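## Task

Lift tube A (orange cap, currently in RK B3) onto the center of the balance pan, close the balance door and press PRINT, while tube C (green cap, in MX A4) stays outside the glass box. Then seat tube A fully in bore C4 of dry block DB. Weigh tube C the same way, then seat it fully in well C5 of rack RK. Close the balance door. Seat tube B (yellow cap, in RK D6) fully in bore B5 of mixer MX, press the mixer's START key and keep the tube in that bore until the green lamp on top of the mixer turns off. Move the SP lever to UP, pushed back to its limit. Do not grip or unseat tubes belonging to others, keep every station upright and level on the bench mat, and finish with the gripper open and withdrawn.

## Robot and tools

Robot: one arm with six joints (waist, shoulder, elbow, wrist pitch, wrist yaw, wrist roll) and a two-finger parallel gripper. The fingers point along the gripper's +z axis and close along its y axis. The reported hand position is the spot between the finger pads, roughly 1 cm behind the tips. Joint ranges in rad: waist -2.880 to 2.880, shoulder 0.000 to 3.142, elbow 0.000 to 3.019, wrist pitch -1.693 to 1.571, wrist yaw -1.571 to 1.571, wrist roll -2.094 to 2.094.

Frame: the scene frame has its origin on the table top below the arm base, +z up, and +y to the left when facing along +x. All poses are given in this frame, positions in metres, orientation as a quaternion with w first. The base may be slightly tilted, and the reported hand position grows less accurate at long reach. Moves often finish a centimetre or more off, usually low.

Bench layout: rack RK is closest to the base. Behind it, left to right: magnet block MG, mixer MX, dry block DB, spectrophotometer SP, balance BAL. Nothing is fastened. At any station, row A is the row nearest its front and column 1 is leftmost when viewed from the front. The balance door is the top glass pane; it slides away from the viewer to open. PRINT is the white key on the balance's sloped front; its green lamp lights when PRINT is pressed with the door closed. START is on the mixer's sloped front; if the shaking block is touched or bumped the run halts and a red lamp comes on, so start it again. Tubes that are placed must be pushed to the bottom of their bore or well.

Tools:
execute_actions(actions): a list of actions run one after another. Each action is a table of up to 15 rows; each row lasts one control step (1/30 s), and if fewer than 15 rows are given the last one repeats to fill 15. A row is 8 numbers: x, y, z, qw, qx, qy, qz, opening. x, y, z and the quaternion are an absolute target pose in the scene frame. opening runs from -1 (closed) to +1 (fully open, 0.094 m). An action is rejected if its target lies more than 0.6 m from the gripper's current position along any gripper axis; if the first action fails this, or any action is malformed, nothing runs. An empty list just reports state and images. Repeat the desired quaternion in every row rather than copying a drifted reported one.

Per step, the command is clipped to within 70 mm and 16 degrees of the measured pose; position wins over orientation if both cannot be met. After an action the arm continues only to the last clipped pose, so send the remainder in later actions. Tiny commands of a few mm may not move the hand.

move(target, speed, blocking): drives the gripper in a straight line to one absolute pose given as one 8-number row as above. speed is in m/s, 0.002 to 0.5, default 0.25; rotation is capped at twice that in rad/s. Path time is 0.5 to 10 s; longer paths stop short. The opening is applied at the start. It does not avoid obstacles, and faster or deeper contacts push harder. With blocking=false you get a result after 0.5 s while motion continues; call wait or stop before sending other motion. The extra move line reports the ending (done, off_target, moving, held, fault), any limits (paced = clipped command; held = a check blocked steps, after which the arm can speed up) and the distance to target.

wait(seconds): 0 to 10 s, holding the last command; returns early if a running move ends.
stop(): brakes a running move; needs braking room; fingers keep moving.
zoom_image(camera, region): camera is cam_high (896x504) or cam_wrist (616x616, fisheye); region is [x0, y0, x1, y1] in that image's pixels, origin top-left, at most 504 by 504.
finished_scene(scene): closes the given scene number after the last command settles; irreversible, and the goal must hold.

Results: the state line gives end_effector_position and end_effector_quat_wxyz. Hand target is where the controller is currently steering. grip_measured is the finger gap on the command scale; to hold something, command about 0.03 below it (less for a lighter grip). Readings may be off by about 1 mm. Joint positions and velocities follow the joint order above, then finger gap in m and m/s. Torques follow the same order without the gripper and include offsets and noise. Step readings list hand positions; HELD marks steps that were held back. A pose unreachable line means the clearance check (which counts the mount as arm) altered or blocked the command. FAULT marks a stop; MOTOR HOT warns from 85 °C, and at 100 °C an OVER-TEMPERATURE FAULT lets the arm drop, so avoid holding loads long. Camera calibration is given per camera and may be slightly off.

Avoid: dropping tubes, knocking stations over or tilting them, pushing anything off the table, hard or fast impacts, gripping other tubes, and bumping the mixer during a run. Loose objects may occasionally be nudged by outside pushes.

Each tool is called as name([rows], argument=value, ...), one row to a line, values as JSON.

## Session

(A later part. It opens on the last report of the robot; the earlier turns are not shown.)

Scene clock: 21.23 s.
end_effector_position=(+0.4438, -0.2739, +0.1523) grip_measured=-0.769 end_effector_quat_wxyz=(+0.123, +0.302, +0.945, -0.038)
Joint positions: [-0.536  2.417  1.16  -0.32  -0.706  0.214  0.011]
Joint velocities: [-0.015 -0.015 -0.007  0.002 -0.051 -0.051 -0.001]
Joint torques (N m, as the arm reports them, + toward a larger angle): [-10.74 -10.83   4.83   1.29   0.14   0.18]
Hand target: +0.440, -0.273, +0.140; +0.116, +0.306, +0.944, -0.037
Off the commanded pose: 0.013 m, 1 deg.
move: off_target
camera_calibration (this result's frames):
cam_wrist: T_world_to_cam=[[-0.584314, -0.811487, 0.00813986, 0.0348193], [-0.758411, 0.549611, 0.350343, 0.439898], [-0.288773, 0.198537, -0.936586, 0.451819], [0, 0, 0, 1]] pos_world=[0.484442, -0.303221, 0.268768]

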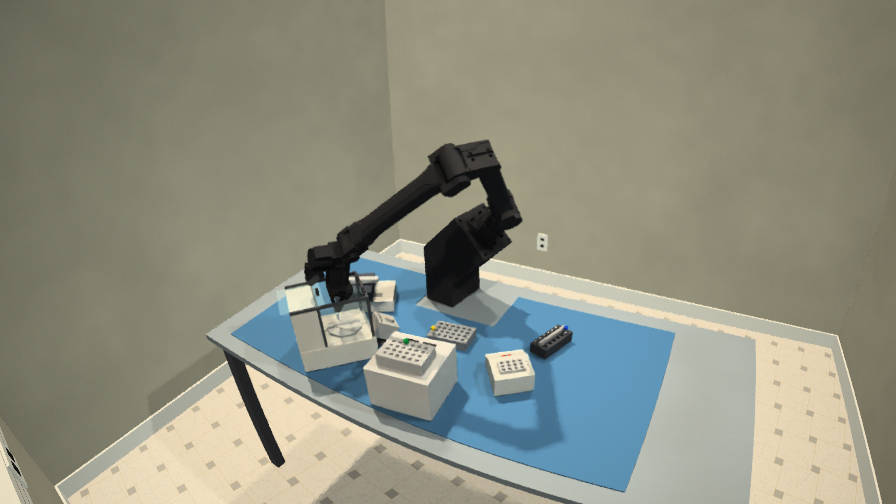

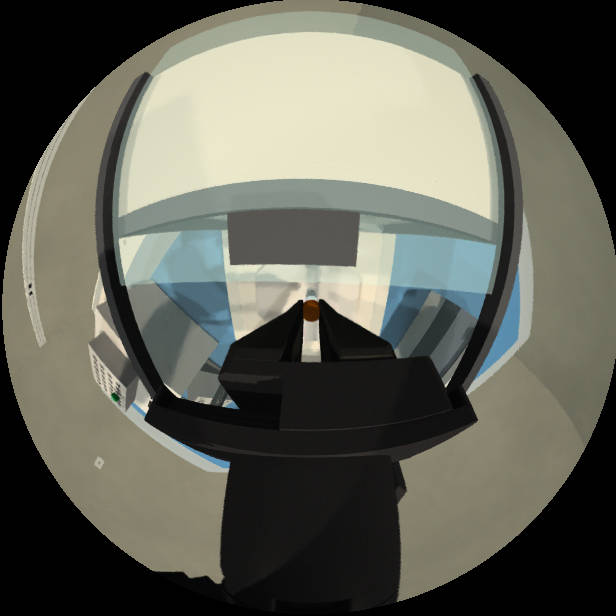

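move(target=[0.430,-0.263,0.136,0.116,0.3067,0.944,-0.0377,-0.785], speed=0.03)

move(target=[0.431,-0.264,0.122,0.116,0.3067,0.944,-0.0377,-0.785], speed=0.015)

zoom_image(camera="cam_wrist", region=[210,170,410,370])

zoom_image(camera="cam_high", region=[300,270,400,370])

Scene clock: 22.73 s.
end_effector_position=(+0.4292, -0.2681, +0.1418) grip_measured=-0.769 end_effector_quat_wxyz=(+0.118, +0.307, +0.944, -0.037)
Joint positions: [-0.527  2.417  1.118 -0.284 -0.706  0.227  0.011]
Joint velocities: [-0.005  0.005  0.002  0.002 -0.022  0.037 -0.   ]
Joint torques (N m, as the arm reports them, + toward a larger angle): [ -9.85 -11.14   4.25   1.24   0.16   0.19]
Hand target: +0.430, -0.263, +0.136; +0.116, +0.307, +0.944, -0.037
Off the commanded pose: 0.008 m, 0 deg.
move: done
camera_calibration (this result's frames):
cam_wrist: T_world_to_cam=[[-0.593004, -0.80516, 0.00793899, 0.0365568], [-0.749414, 0.555499, 0.360277, 0.425675], [-0.294491, 0.207696, -0.932812, 0.440949], [0, 0, 0, 1]] pos_world=[0.47054, -0.298611, 0.257671]

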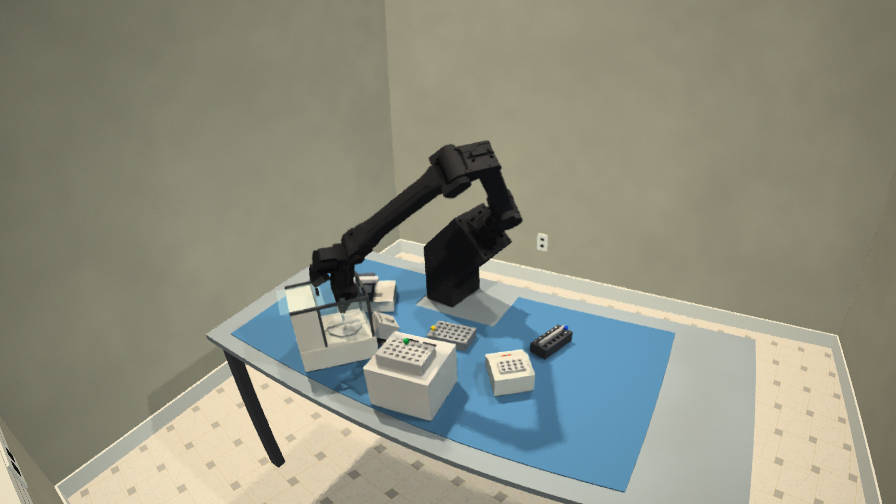

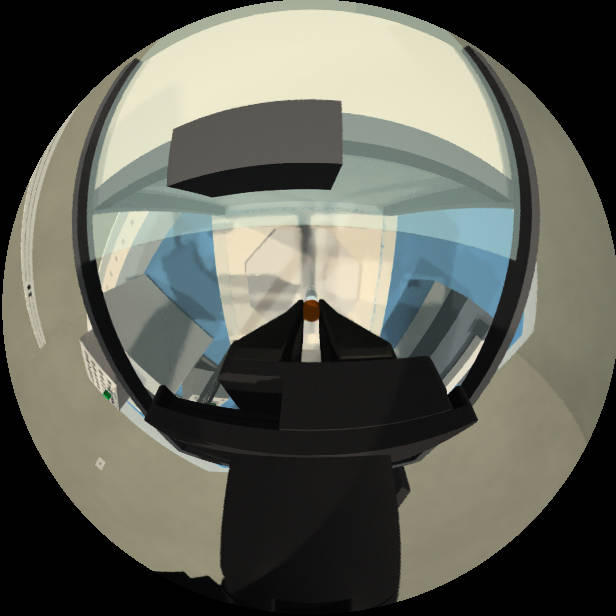

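Scene clock: 24.33 s.
end_effector_position=(+0.4370, -0.2655, +0.1360) grip_measured=-0.769 end_effector_quat_wxyz=(+0.125, +0.301, +0.945, -0.038)
Joint positions: [-0.507  2.421  1.118 -0.245 -0.706  0.254  0.011]
Joint velocities: [-0.005  0.005 -0.002 -0.007 -0.022 -0.051  0.   ]
Joint torques (N m, as the arm reports them, + toward a larger angle): [-10.49  -9.45   4.24   1.49   0.17   0.17]
Hand target: +0.431, -0.264, +0.122; +0.116, +0.307, +0.944, -0.037
Off the commanded pose: 0.015 m, 1 deg.
move: off_target
camera_calibration (this result's frames):
cam_wrist: T_world_to_cam=[[-0.58331, -0.812217, 0.00724664, 0.037372], [-0.760404, 0.549192, 0.346662, 0.43712], [-0.285545, 0.196701, -0.937962, 0.431166], [0, 0, 0, 1]] pos_world=[0.477304, -0.294519, 0.252614]

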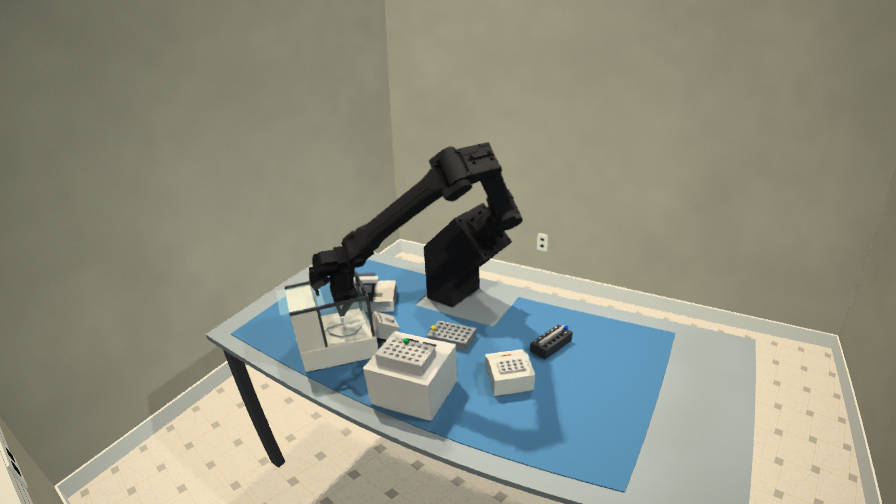

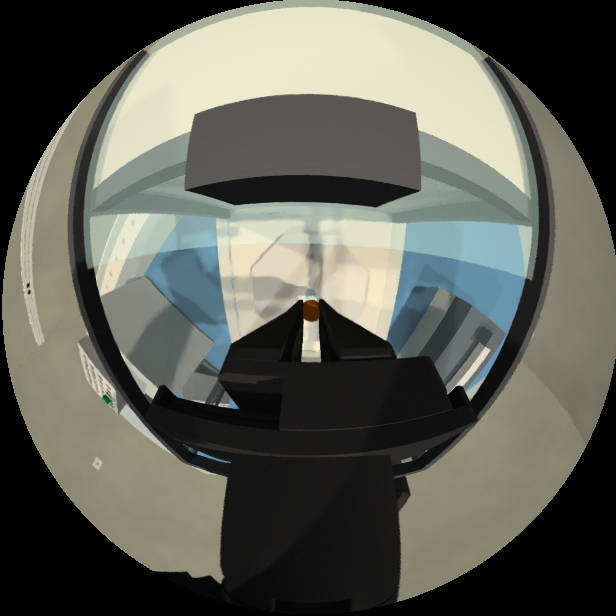

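Region (210, 170, 410, 370) of cam_wrist's 616x616 image, scaled by 2.520, with more detail than that image has.

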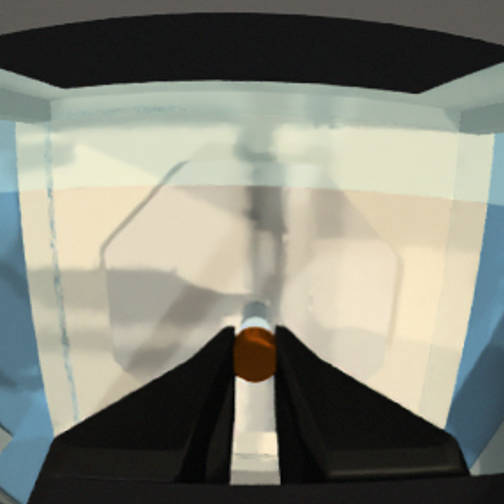

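Region (300, 270, 400, 370) of cam_high's 896x504 image, scaled by 5.040, with more detail than that image has.

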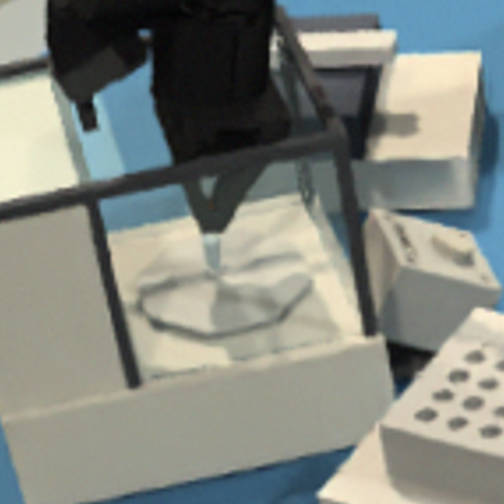

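move(target=[0.431,-0.264,0.117,0.116,0.3067,0.944,-0.0377,-0.785], speed=0.01)

zoom_image(camera="cam_high", region=[300,270,400,370])

Scene clock: 26.77 s.
end_effector_position=(+0.4374, -0.2660, +0.1321) grip_measured=-0.769 end_effector_quat_wxyz=(+0.127, +0.301, +0.944, -0.038)
Joint positions: [-0.502  2.428  1.118 -0.23  -0.706  0.264  0.011]
Joint velocities: [ 0.005 -0.005  0.007 -0.002 -0.022 -0.007  0.001]
Joint torques (N m, as the arm reports them, + toward a larger angle): [-9.97 -9.99  4.15  1.42  0.19  0.16]
Hand target: +0.431, -0.264, +0.117; +0.116, +0.307, +0.944, -0.037
Off the commanded pose: 0.017 m, 1 deg.
move: off_target
camera_calibration (this result's frames):
cam_wrist: T_world_to_cam=[[-0.584096, -0.811661, 0.00629358, 0.037802], [-0.760619, 0.550038, 0.344844, 0.439639], [-0.283358, 0.196635, -0.938639, 0.426865], [0, 0, 0, 1]] pos_world=[0.477433, -0.295072, 0.248828]

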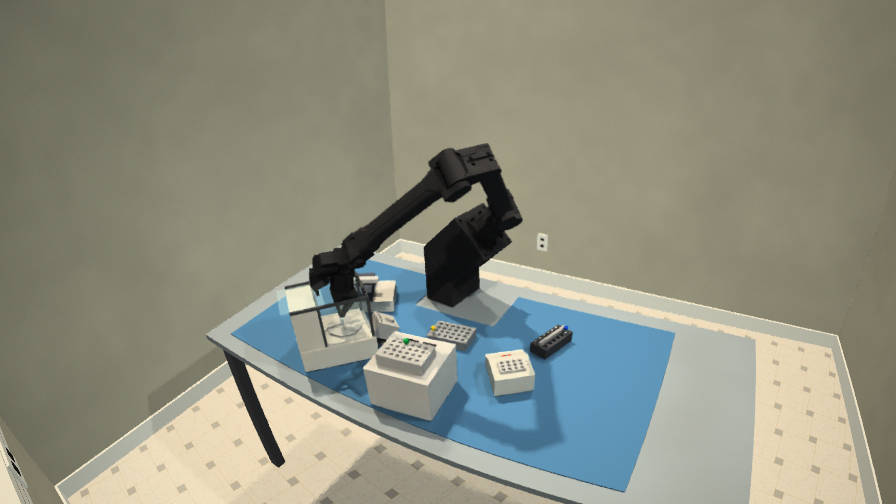

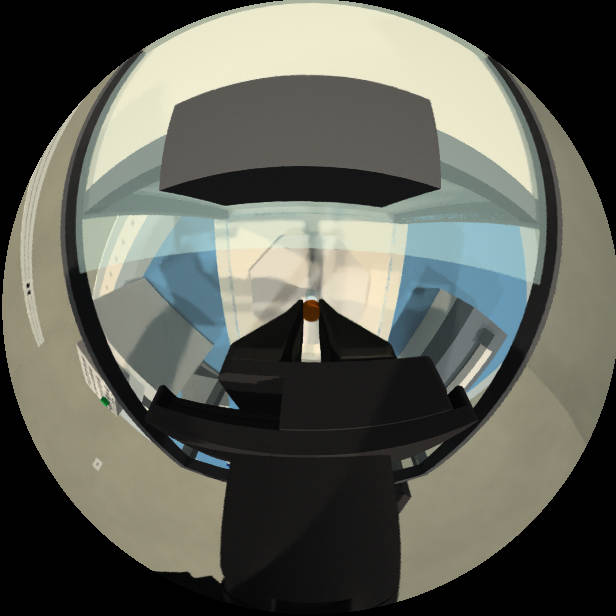

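Region (300, 270, 400, 370) of cam_high's 896x504 image, scaled by 5.040, with more detail than that image has.

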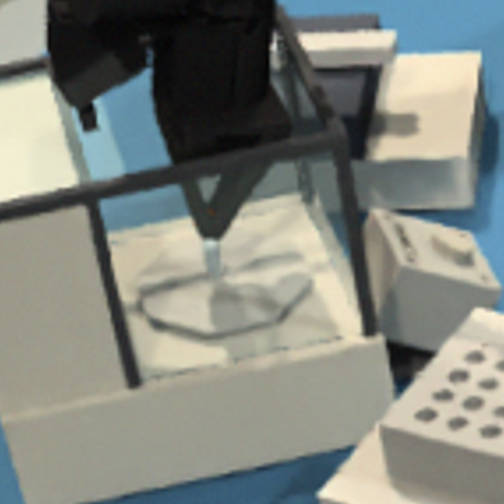

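move(target=[0.429,-0.262,0.111,0.110,0.3067,0.944,-0.036,-0.785], speed=0.012)

zoom_image(camera="cam_high", region=[300,270,400,370])

zoom_image(camera="cam_wrist", region=[250,230,370,350])

Scene clock: 30.90 s.
end_effector_position=(+0.4373, -0.2659, +0.1317) grip_measured=-0.769 end_effector_quat_wxyz=(+0.126, +0.302, +0.944, -0.038)
Joint positions: [-0.501  2.428  1.118 -0.23  -0.706  0.265  0.011]
Joint velocities: [ 0.015 -0.015 -0.002  0.007 -0.022 -0.022 -0.   ]
Joint torques (N m, as the arm reports them, + toward a larger angle): [-9.55 -9.3   4.16  1.37  0.11  0.23]
Hand target: +0.429, -0.262, +0.112; +0.110, +0.307, +0.945, -0.036
Off the commanded pose: 0.023 m, 2 deg.
move: off_target
camera_calibration (this result's frames):
cam_wrist: T_world_to_cam=[[-0.585062, -0.810965, 0.00616357, 0.0385257], [-0.759771, 0.550755, 0.345567, 0.439344], [-0.283638, 0.197495, -0.938374, 0.426744], [0, 0, 0, 1]] pos_world=[0.477382, -0.295008, 0.248385]

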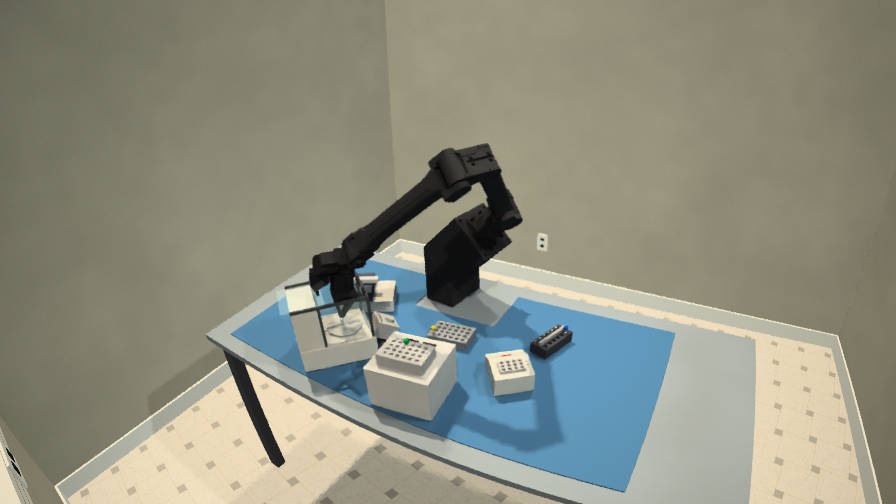

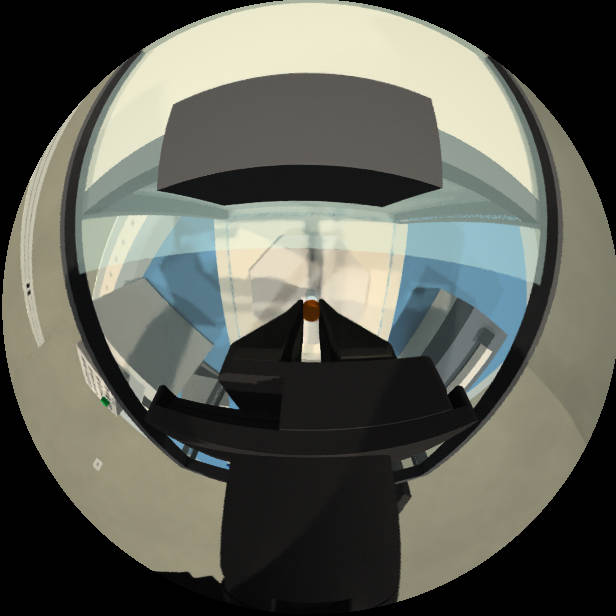

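Region (300, 270, 400, 370) of cam_high's 896x504 image, scaled by 5.040, with more detail than that image has.

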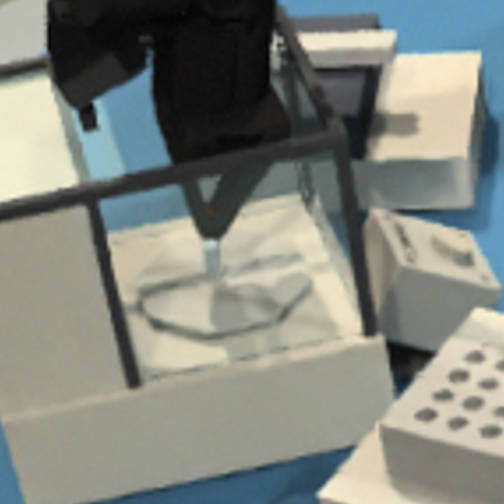

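Region (250, 230, 370, 350) of cam_wrist's 616x616 image, scaled by 4.200, with more detail than that image has.

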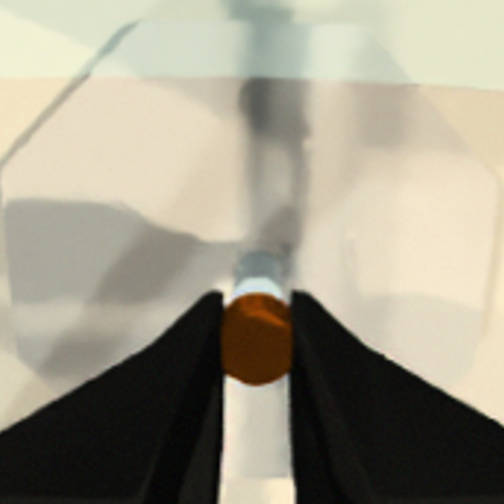

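execute_actions([
  [[0.432,-0.264,0.121,0.116,0.3067,0.944,-0.0377,-0.785]],
  [[0.432,-0.264,0.121,0.116,0.3067,0.944,-0.0377,-0.77],[0.432,-0.264,0.121,0.116,0.3067,0.944,-0.0377,-0.76],[0.432,-0.264,0.121,0.116,0.3067,0.944,-0.0377,-0.75],[0.432,-0.264,0.121,0.116,0.3067,0.944,-0.0377,-0.74],[0.432,-0.264,0.121,0.116,0.3067,0.944,-0.0377,-0.73],[0.432,-0.264,0.121,0.116,0.3067,0.944,-0.0377,-0.72],[0.432,-0.264,0.121,0.116,0.3067,0.944,-0.0377,-0.70],[0.432,-0.264,0.121,0.116,0.3067,0.944,-0.0377,-0.65],[0.432,-0.264,0.121,0.116,0.3067,0.944,-0.0377,-0.55],[0.432,-0.264,0.121,0.116,0.3067,0.944,-0.0377,-0.45],[0.432,-0.264,0.121,0.116,0.3067,0.944,-0.0377,-0.4]],
])

move(target=[0.442,-0.262,0.18,0.116,0.3067,0.944,-0.0377,-0.4], speed=0.05)

move(target=[0.445,-0.265,0.30,0.116,0.3067,0.944,-0.0377,-0.4], speed=0.15)

move(target=[0.515,-0.318,0.29,0.116,0.3067,0.944,-0.0377,-1], speed=0.15)

Scene clock: 32.70 s.
end_effector_position=(+0.4373, -0.2660, +0.1317) grip_measured=-0.403 end_effector_quat_wxyz=(+0.126, +0.302, +0.944, -0.038)
Joint positions: [-0.501  2.428  1.118 -0.23  -0.705  0.265  0.028]
Joint velocities: [-0.005 -0.005  0.012 -0.017  0.007  0.022 -0.   ]
Joint torques (N m, as the arm reports them, + toward a larger angle): [-10.98 -10.24   4.39   0.83   0.18   0.11]
Hand target: +0.432, -0.264, +0.121; +0.116, +0.307, +0.944, -0.038
Off the commanded pose: 0.012 m, 1 deg.
Step readings (end_effector_position; steps 1 to 15: 1st action; 16 to 30: 2nd action):
0: (+0.4373, -0.2659, +0.1317)
1: (+0.4373, -0.2659, +0.1317)
2: (+0.4373, -0.2659, +0.1317)
4: (+0.4373, -0.2659, +0.1317)
8: (+0.4373, -0.2659, +0.1317)
15: (+0.4373, -0.2659, +0.1317)
16: (+0.4373, -0.2659, +0.1317)
17: (+0.4373, -0.2659, +0.1317)
19: (+0.4373, -0.2660, +0.1317)
23: (+0.4373, -0.2660, +0.1317)
30: end_effector_position above
camera_calibration (this result's frames):
cam_wrist: T_world_to_cam=[[-0.585217, -0.810848, 0.006873, 0.0384049], [-0.759578, 0.551142, 0.345375, 0.439418], [-0.283834, 0.196898, -0.93844, 0.426699], [0, 0, 0, 1]] pos_world=[0.477359, -0.295057, 0.248404]

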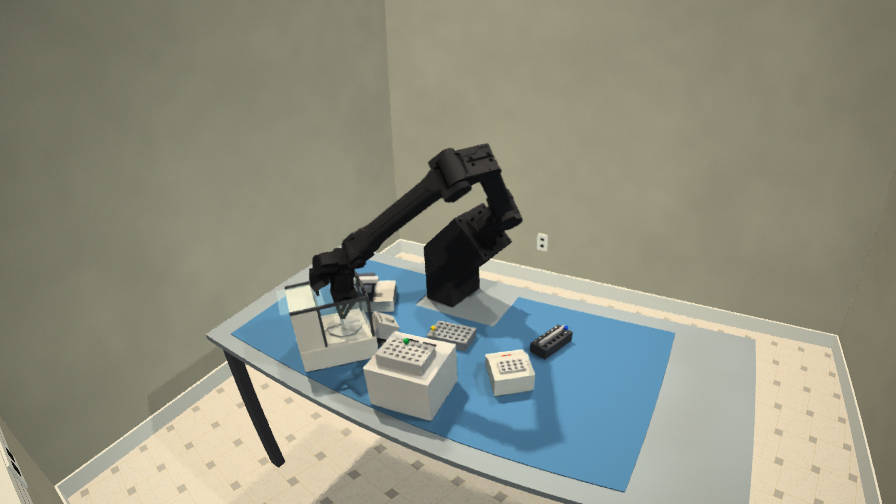

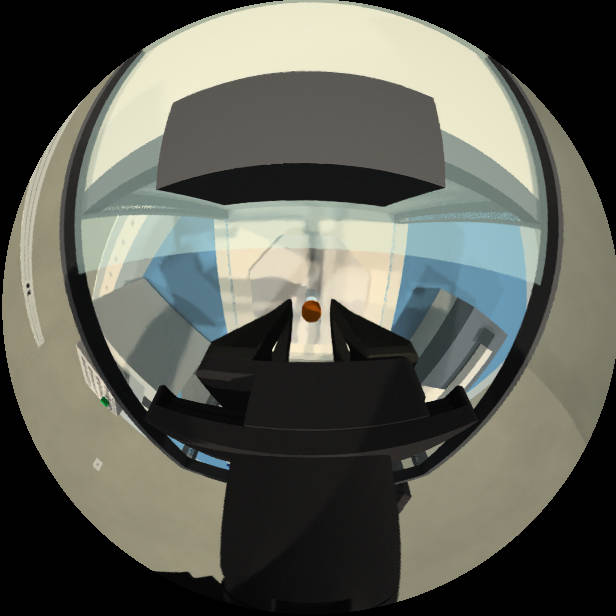

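Scene clock: 34.00 s.
end_effector_position=(+0.4253, -0.2573, +0.1682) grip_measured=-0.403 end_effector_quat_wxyz=(+0.104, +0.322, +0.940, -0.034)
Joint positions: [-0.554  2.359  1.118 -0.406 -0.702  0.195  0.028]
Joint velocities: [ 0.005 -0.015  0.002 -0.012 -0.066 -0.051 -0.001]
Joint torques (N m, as the arm reports them, + toward a larger angle): [-12.25 -11.67   7.67   0.29   0.19  -0.14]
Hand target: +0.441, -0.262, +0.181; +0.116, +0.307, +0.944, -0.039
Off the commanded pose: 0.021 m, 2 deg.
move: off_target
camera_calibration (this result's frames):
cam_wrist: T_world_to_cam=[[-0.617225, -0.786729, 0.00950852, 0.0575356], [-0.723076, 0.571967, 0.387317, 0.395675], [-0.310152, 0.232186, -0.921898, 0.473255], [0, 0, 0, 1]] pos_world=[0.468397, -0.290932, 0.282494]

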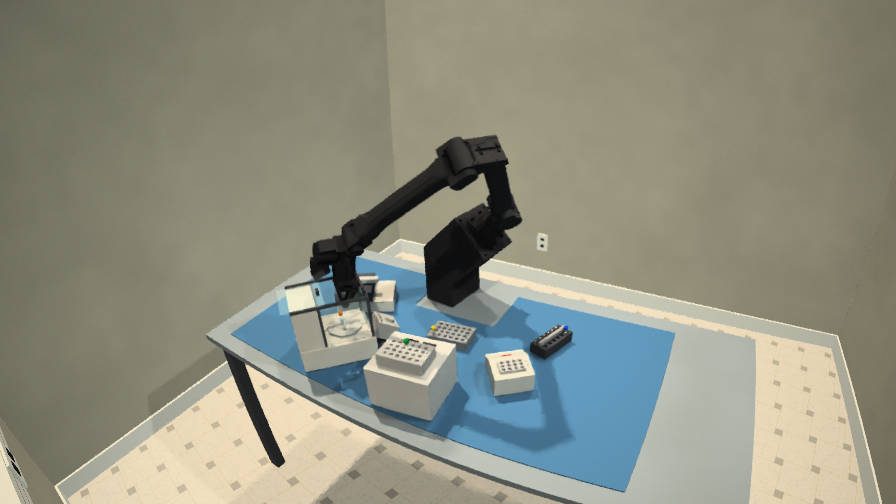

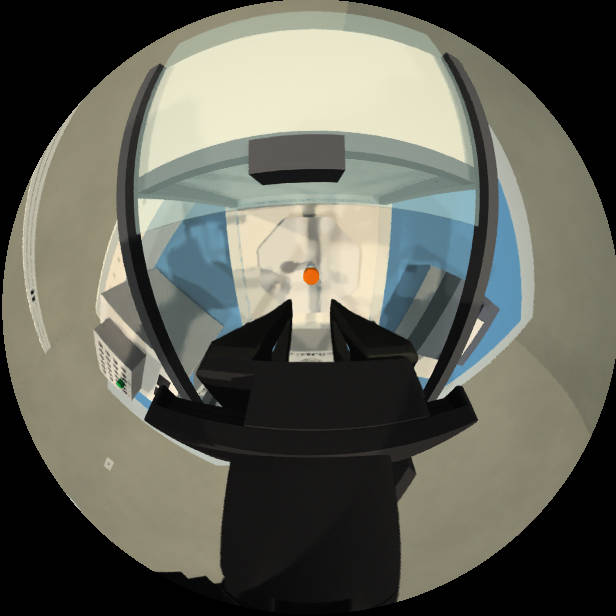

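Scene clock: 35.30 s.
end_effector_position=(+0.4299, -0.2615, +0.2899) grip_measured=-0.403 end_effector_quat_wxyz=(+0.107, +0.324, +0.939, -0.034)
Joint positions: [-0.717  2.226  1.233 -0.78  -0.682 -0.004  0.028]
Joint velocities: [ 0.005 -0.015 -0.002  0.002 -0.022 -0.051 -0.   ]
Joint torques (N m, as the arm reports them, + toward a larger angle): [-11.07 -10.73  10.12   0.17   0.13  -0.11]
Hand target: +0.444, -0.265, +0.302; +0.116, +0.307, +0.944, -0.040
Off the commanded pose: 0.018 m, 2 deg.
move: off_target
camera_calibration (this result's frames):
cam_wrist: T_world_to_cam=[[-0.620603, -0.784103, 0.00577415, 0.0591287], [-0.723342, 0.575323, 0.381811, 0.35691], [-0.302701, 0.232777, -0.924222, 0.585562], [0, 0, 0, 1]] pos_world=[0.472114, -0.295281, 0.404576]

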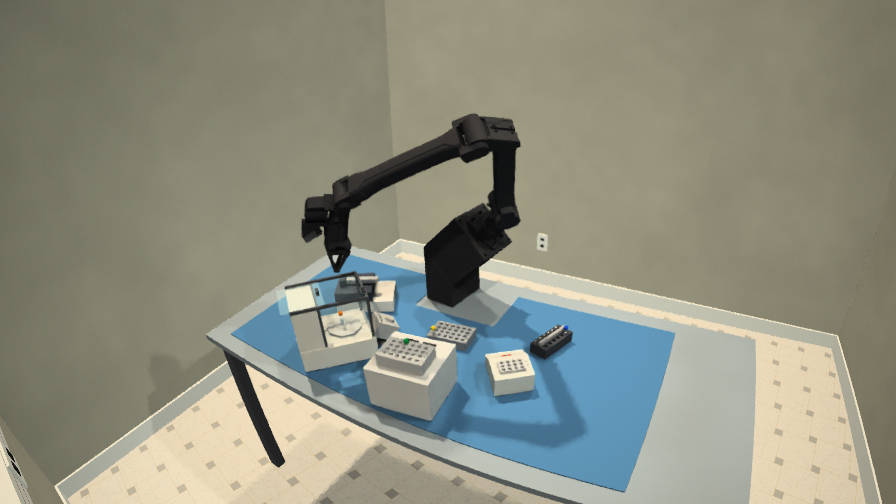

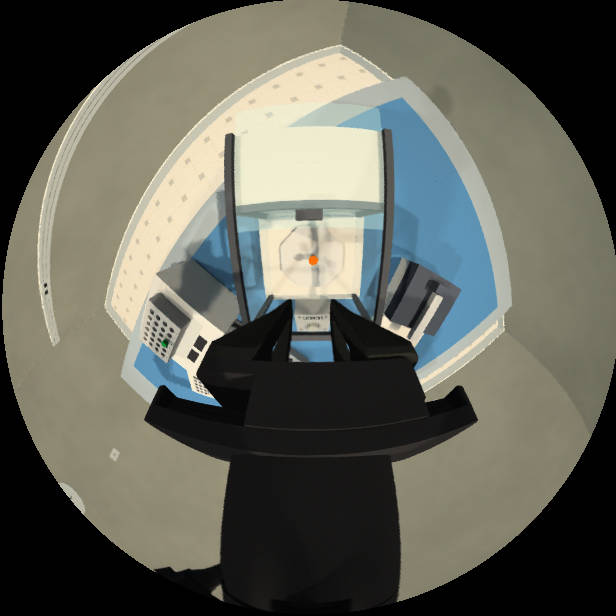

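Scene clock: 36.33 s.
end_effector_position=(+0.5014, -0.3162, +0.2936) grip_measured=-0.989 end_effector_quat_wxyz=(+0.119, +0.307, +0.943, -0.038)
Joint positions: [-0.699  2.404  1.526 -0.847 -0.689  0.005  0.001]
Joint velocities: [-0.024 -0.005  0.007 -0.012 -0.037  0.022  0.   ]
Joint torques (N m, as the arm reports them, + toward a larger angle): [-11.97 -12.17  10.91   0.2   -0.01   0.18]
Hand target: +0.515, -0.316, +0.290; +0.117, +0.306, +0.944, -0.037
Off the commanded pose: 0.014 m, 0 deg.
move: off_target
camera_calibration (this result's frames):
cam_wrist: T_world_to_cam=[[-0.593323, -0.804903, 0.00995462, 0.0390601], [-0.749329, 0.556791, 0.358454, 0.452666], [-0.294063, 0.20522, -0.933494, 0.613011], [0, 0, 0, 1]] pos_world=[0.542635, -0.346403, 0.409594]

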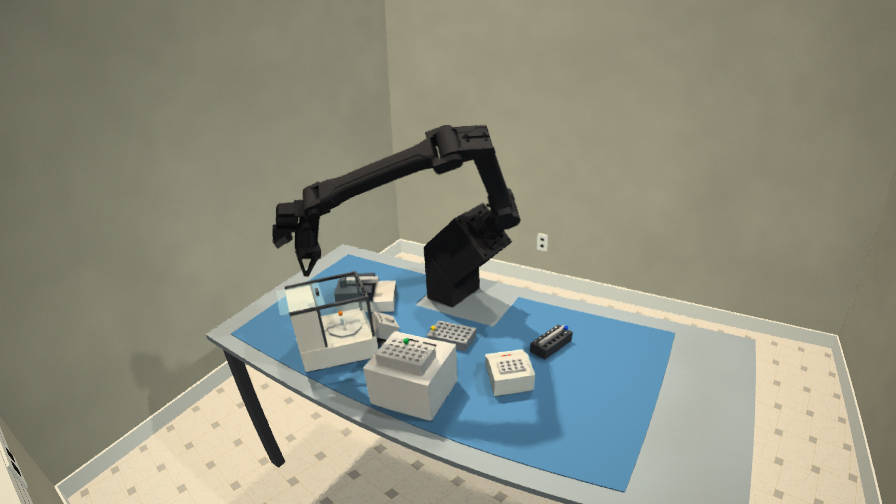

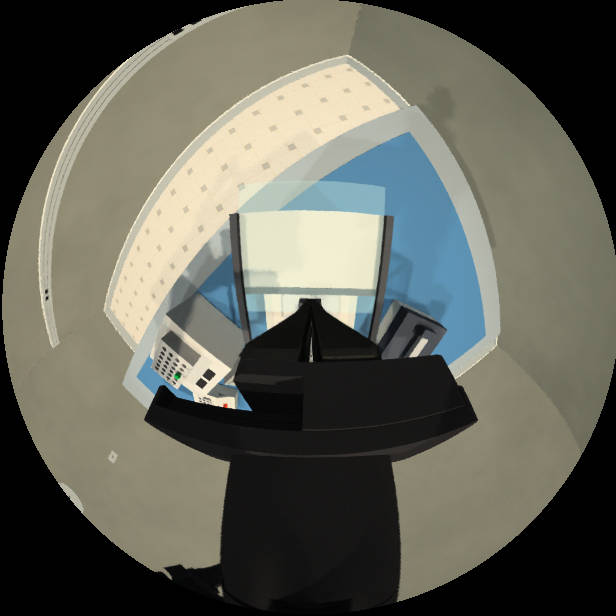

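move(target=[0.502,-0.316,0.224,0.116,0.3067,0.944,-0.0377,-1], speed=0.06)

move(target=[0.495,-0.310,0.214,0.116,0.3067,0.944,-0.0377,-1], speed=0.03)

move(target=[0.434,-0.262,0.226,0.116,0.3067,0.944,-0.0377,-1], speed=0.05)

zoom_image(camera="cam_high", region=[260,200,420,380])

Scene clock: 38.13 s.
end_effector_position=(+0.5055, -0.3170, +0.2401) grip_measured=-0.989 end_effector_quat_wxyz=(+0.125, +0.301, +0.945, -0.040)
Joint positions: [-0.637  2.447  1.47  -0.681 -0.697  0.083  0.001]
Joint velocities: [ 0.005 -0.015 -0.002 -0.007 -0.007  0.007  0.   ]
Joint torques (N m, as the arm reports them, + toward a larger angle): [-12.12 -12.62   6.44   1.42   0.     0.17]
Hand target: +0.502, -0.316, +0.224; +0.116, +0.307, +0.944, -0.037
Off the commanded pose: 0.016 m, 1 deg.
move: off_target
camera_calibration (this result's frames):
cam_wrist: T_world_to_cam=[[-0.583045, -0.812356, 0.0117208, 0.0334983], [-0.759686, 0.550243, 0.34657, 0.481365], [-0.287987, 0.193162, -0.937951, 0.55857], [0, 0, 0, 1]] pos_world=[0.546078, -0.34555, 0.356691]

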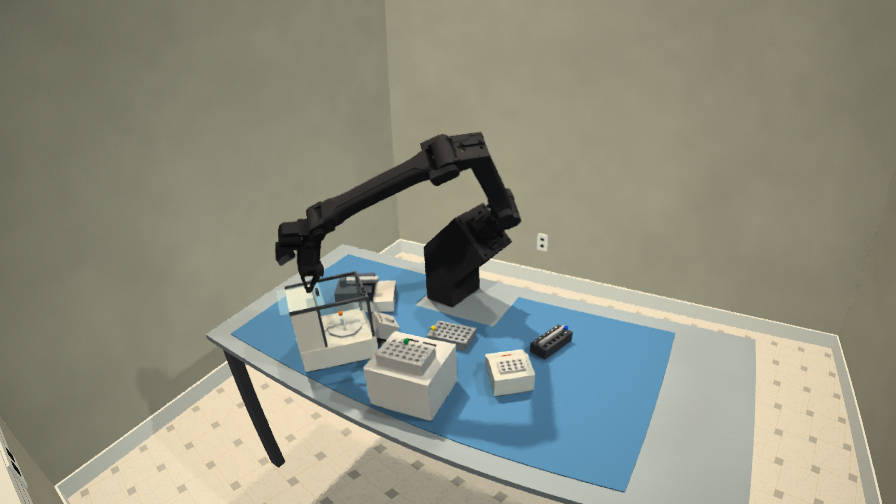

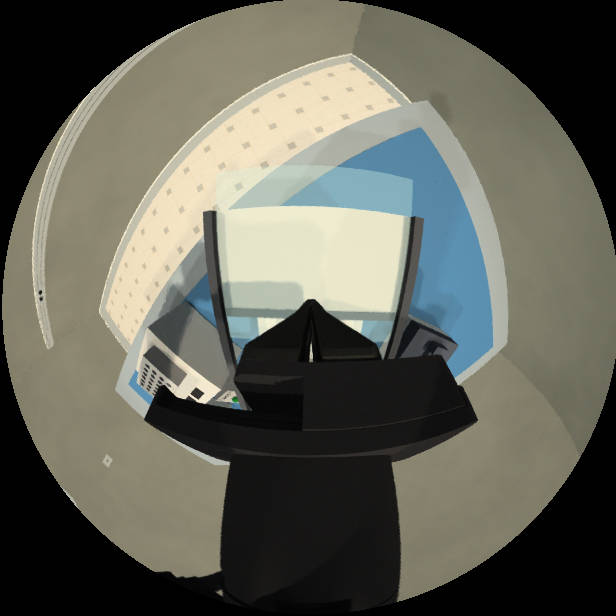

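Scene clock: 39.33 s.
end_effector_position=(+0.4984, -0.3176, +0.2314) grip_measured=-0.989 end_effector_quat_wxyz=(+0.129, +0.302, +0.944, -0.041)
Joint positions: [-0.634  2.447  1.436 -0.635 -0.697  0.097  0.001]
Joint velocities: [-0.005 -0.005 -0.002  0.007 -0.051 -0.007 -0.   ]
Joint torques (N m, as the arm reports them, + toward a larger angle): [-11.12 -13.04   5.65   1.08   0.02   0.12]
Hand target: +0.495, -0.310, +0.214; +0.116, +0.307, +0.944, -0.038
Off the commanded pose: 0.019 m, 2 deg.
move: off_target
camera_calibration (this result's frames):
cam_wrist: T_world_to_cam=[[-0.586339, -0.810003, 0.0101034, 0.0317179], [-0.759942, 0.554335, 0.339412, 0.482407], [-0.280525, 0.191332, -0.940584, 0.544777], [0, 0, 0, 1]] pos_world=[0.538023, -0.345957, 0.348353]

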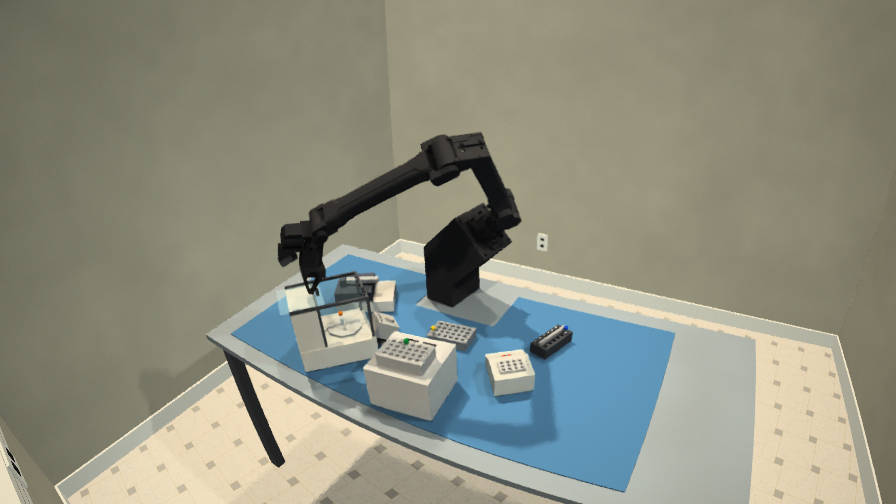

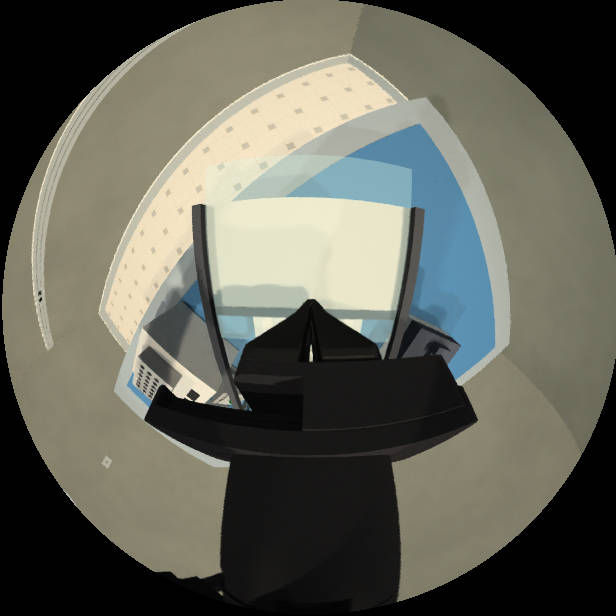

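Scene clock: 41.33 s.
end_effector_position=(+0.4407, -0.2649, +0.2304) grip_measured=-0.989 end_effector_quat_wxyz=(+0.120, +0.310, +0.942, -0.038)
Joint positions: [-0.634  2.292  1.181 -0.559 -0.697  0.097  0.001]
Joint velocities: [-0.015 -0.015 -0.002 -0.002 -0.007 -0.051 -0.001]
Joint torques (N m, as the arm reports them, + toward a larger angle): [-11.34 -11.52   5.17   1.07   0.11  -0.12]
Hand target: +0.434, -0.263, +0.226; +0.116, +0.307, +0.944, -0.038
Off the commanded pose: 0.009 m, 1 deg.
move: done
camera_calibration (this result's frames):
cam_wrist: T_world_to_cam=[[-0.598369, -0.801181, 0.0079823, 0.048713], [-0.746894, 0.561375, 0.356382, 0.401942], [-0.290008, 0.207286, -0.934306, 0.524558], [0, 0, 0, 1]] pos_world=[0.481482, -0.295346, 0.346464]

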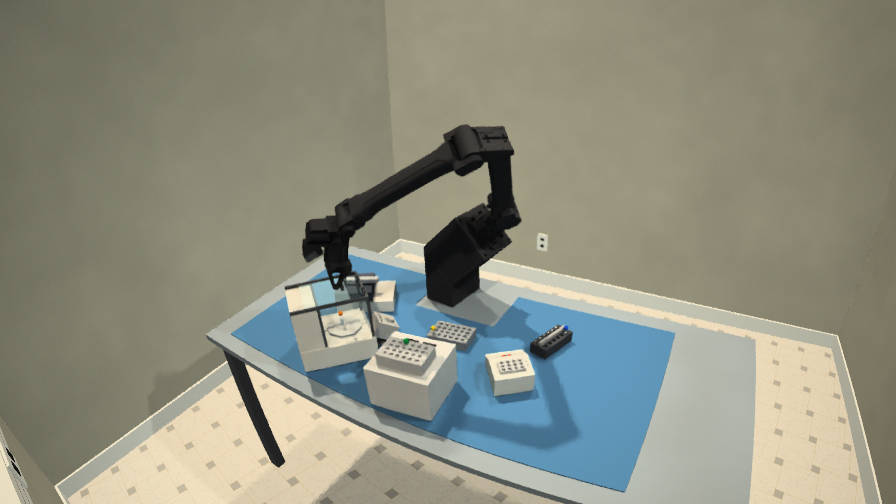

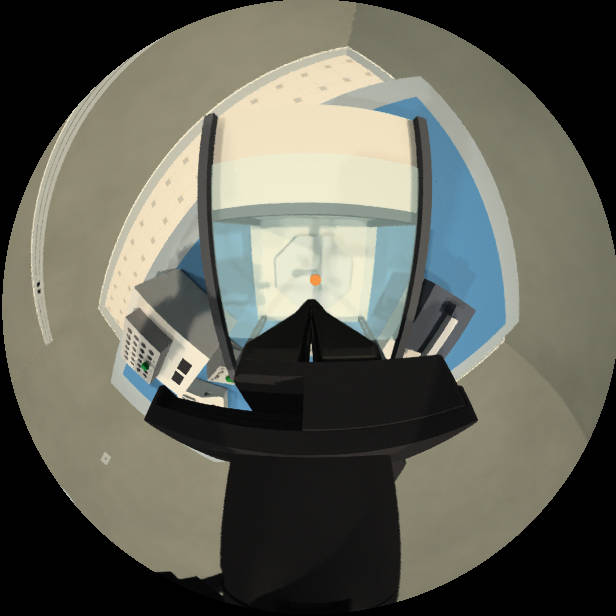

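Region (260, 200, 420, 380) of cam_high's 896x504 image, scaled by 2.800, with more detail than that image has.

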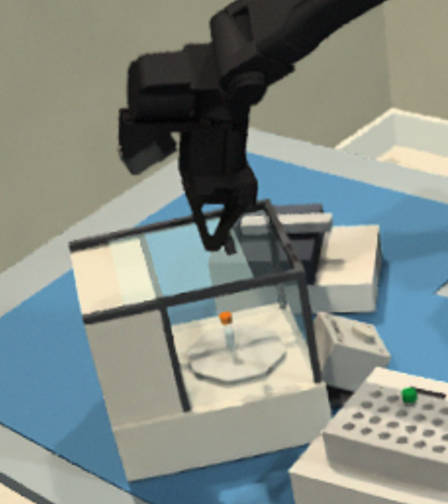

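move(target=[0.392,-0.234,0.224,0.116,0.3067,0.944,-0.0377,-1], speed=0.035)

zoom_image(camera="cam_high", region=[280,240,400,340])

Scene clock: 43.43 s.
end_effector_position=(+0.4059, -0.2378, +0.2312) grip_measured=-0.989 end_effector_quat_wxyz=(+0.126, +0.305, +0.943, -0.040)
Joint positions: [-0.642  2.201  1.03  -0.488 -0.696  0.087  0.001]
Joint velocities: [-0.015 -0.005  0.007 -0.002 -0.007 -0.037 -0.001]
Joint torques (N m, as the arm reports them, + toward a larger angle): [-10.72  -9.91   4.11   0.75   0.13  -0.12]
Hand target: +0.392, -0.234, +0.224; +0.116, +0.307, +0.944, -0.038
Off the commanded pose: 0.016 m, 1 deg.
move: off_target
camera_calibration (this result's frames):
cam_wrist: T_world_to_cam=[[-0.590429, -0.807032, 0.00966901, 0.0445551], [-0.755959, 0.557181, 0.343621, 0.366068], [-0.282701, 0.195575, -0.939058, 0.505011], [0, 0, 0, 1]] pos_world=[0.445806, -0.266776, 0.348016]

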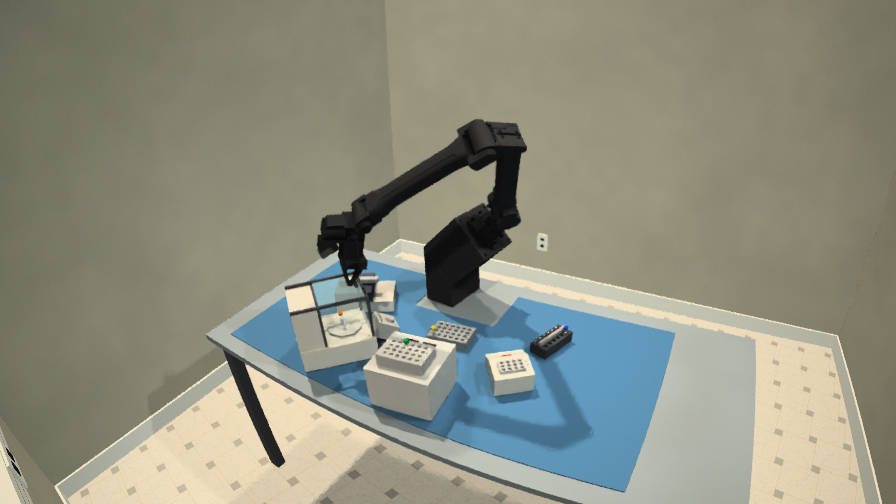

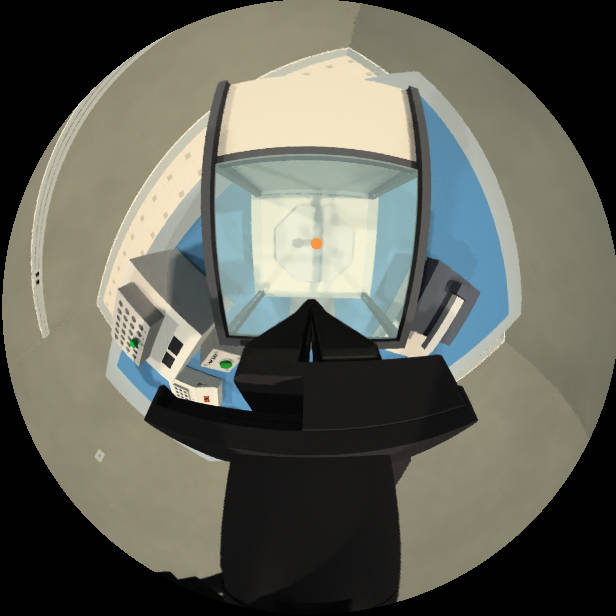

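Region (280, 240, 400, 340) of cam_high's 896x504 image, scaled by 4.200, with more detail than that image has.

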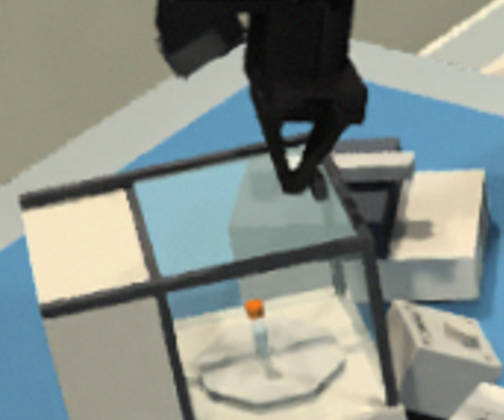

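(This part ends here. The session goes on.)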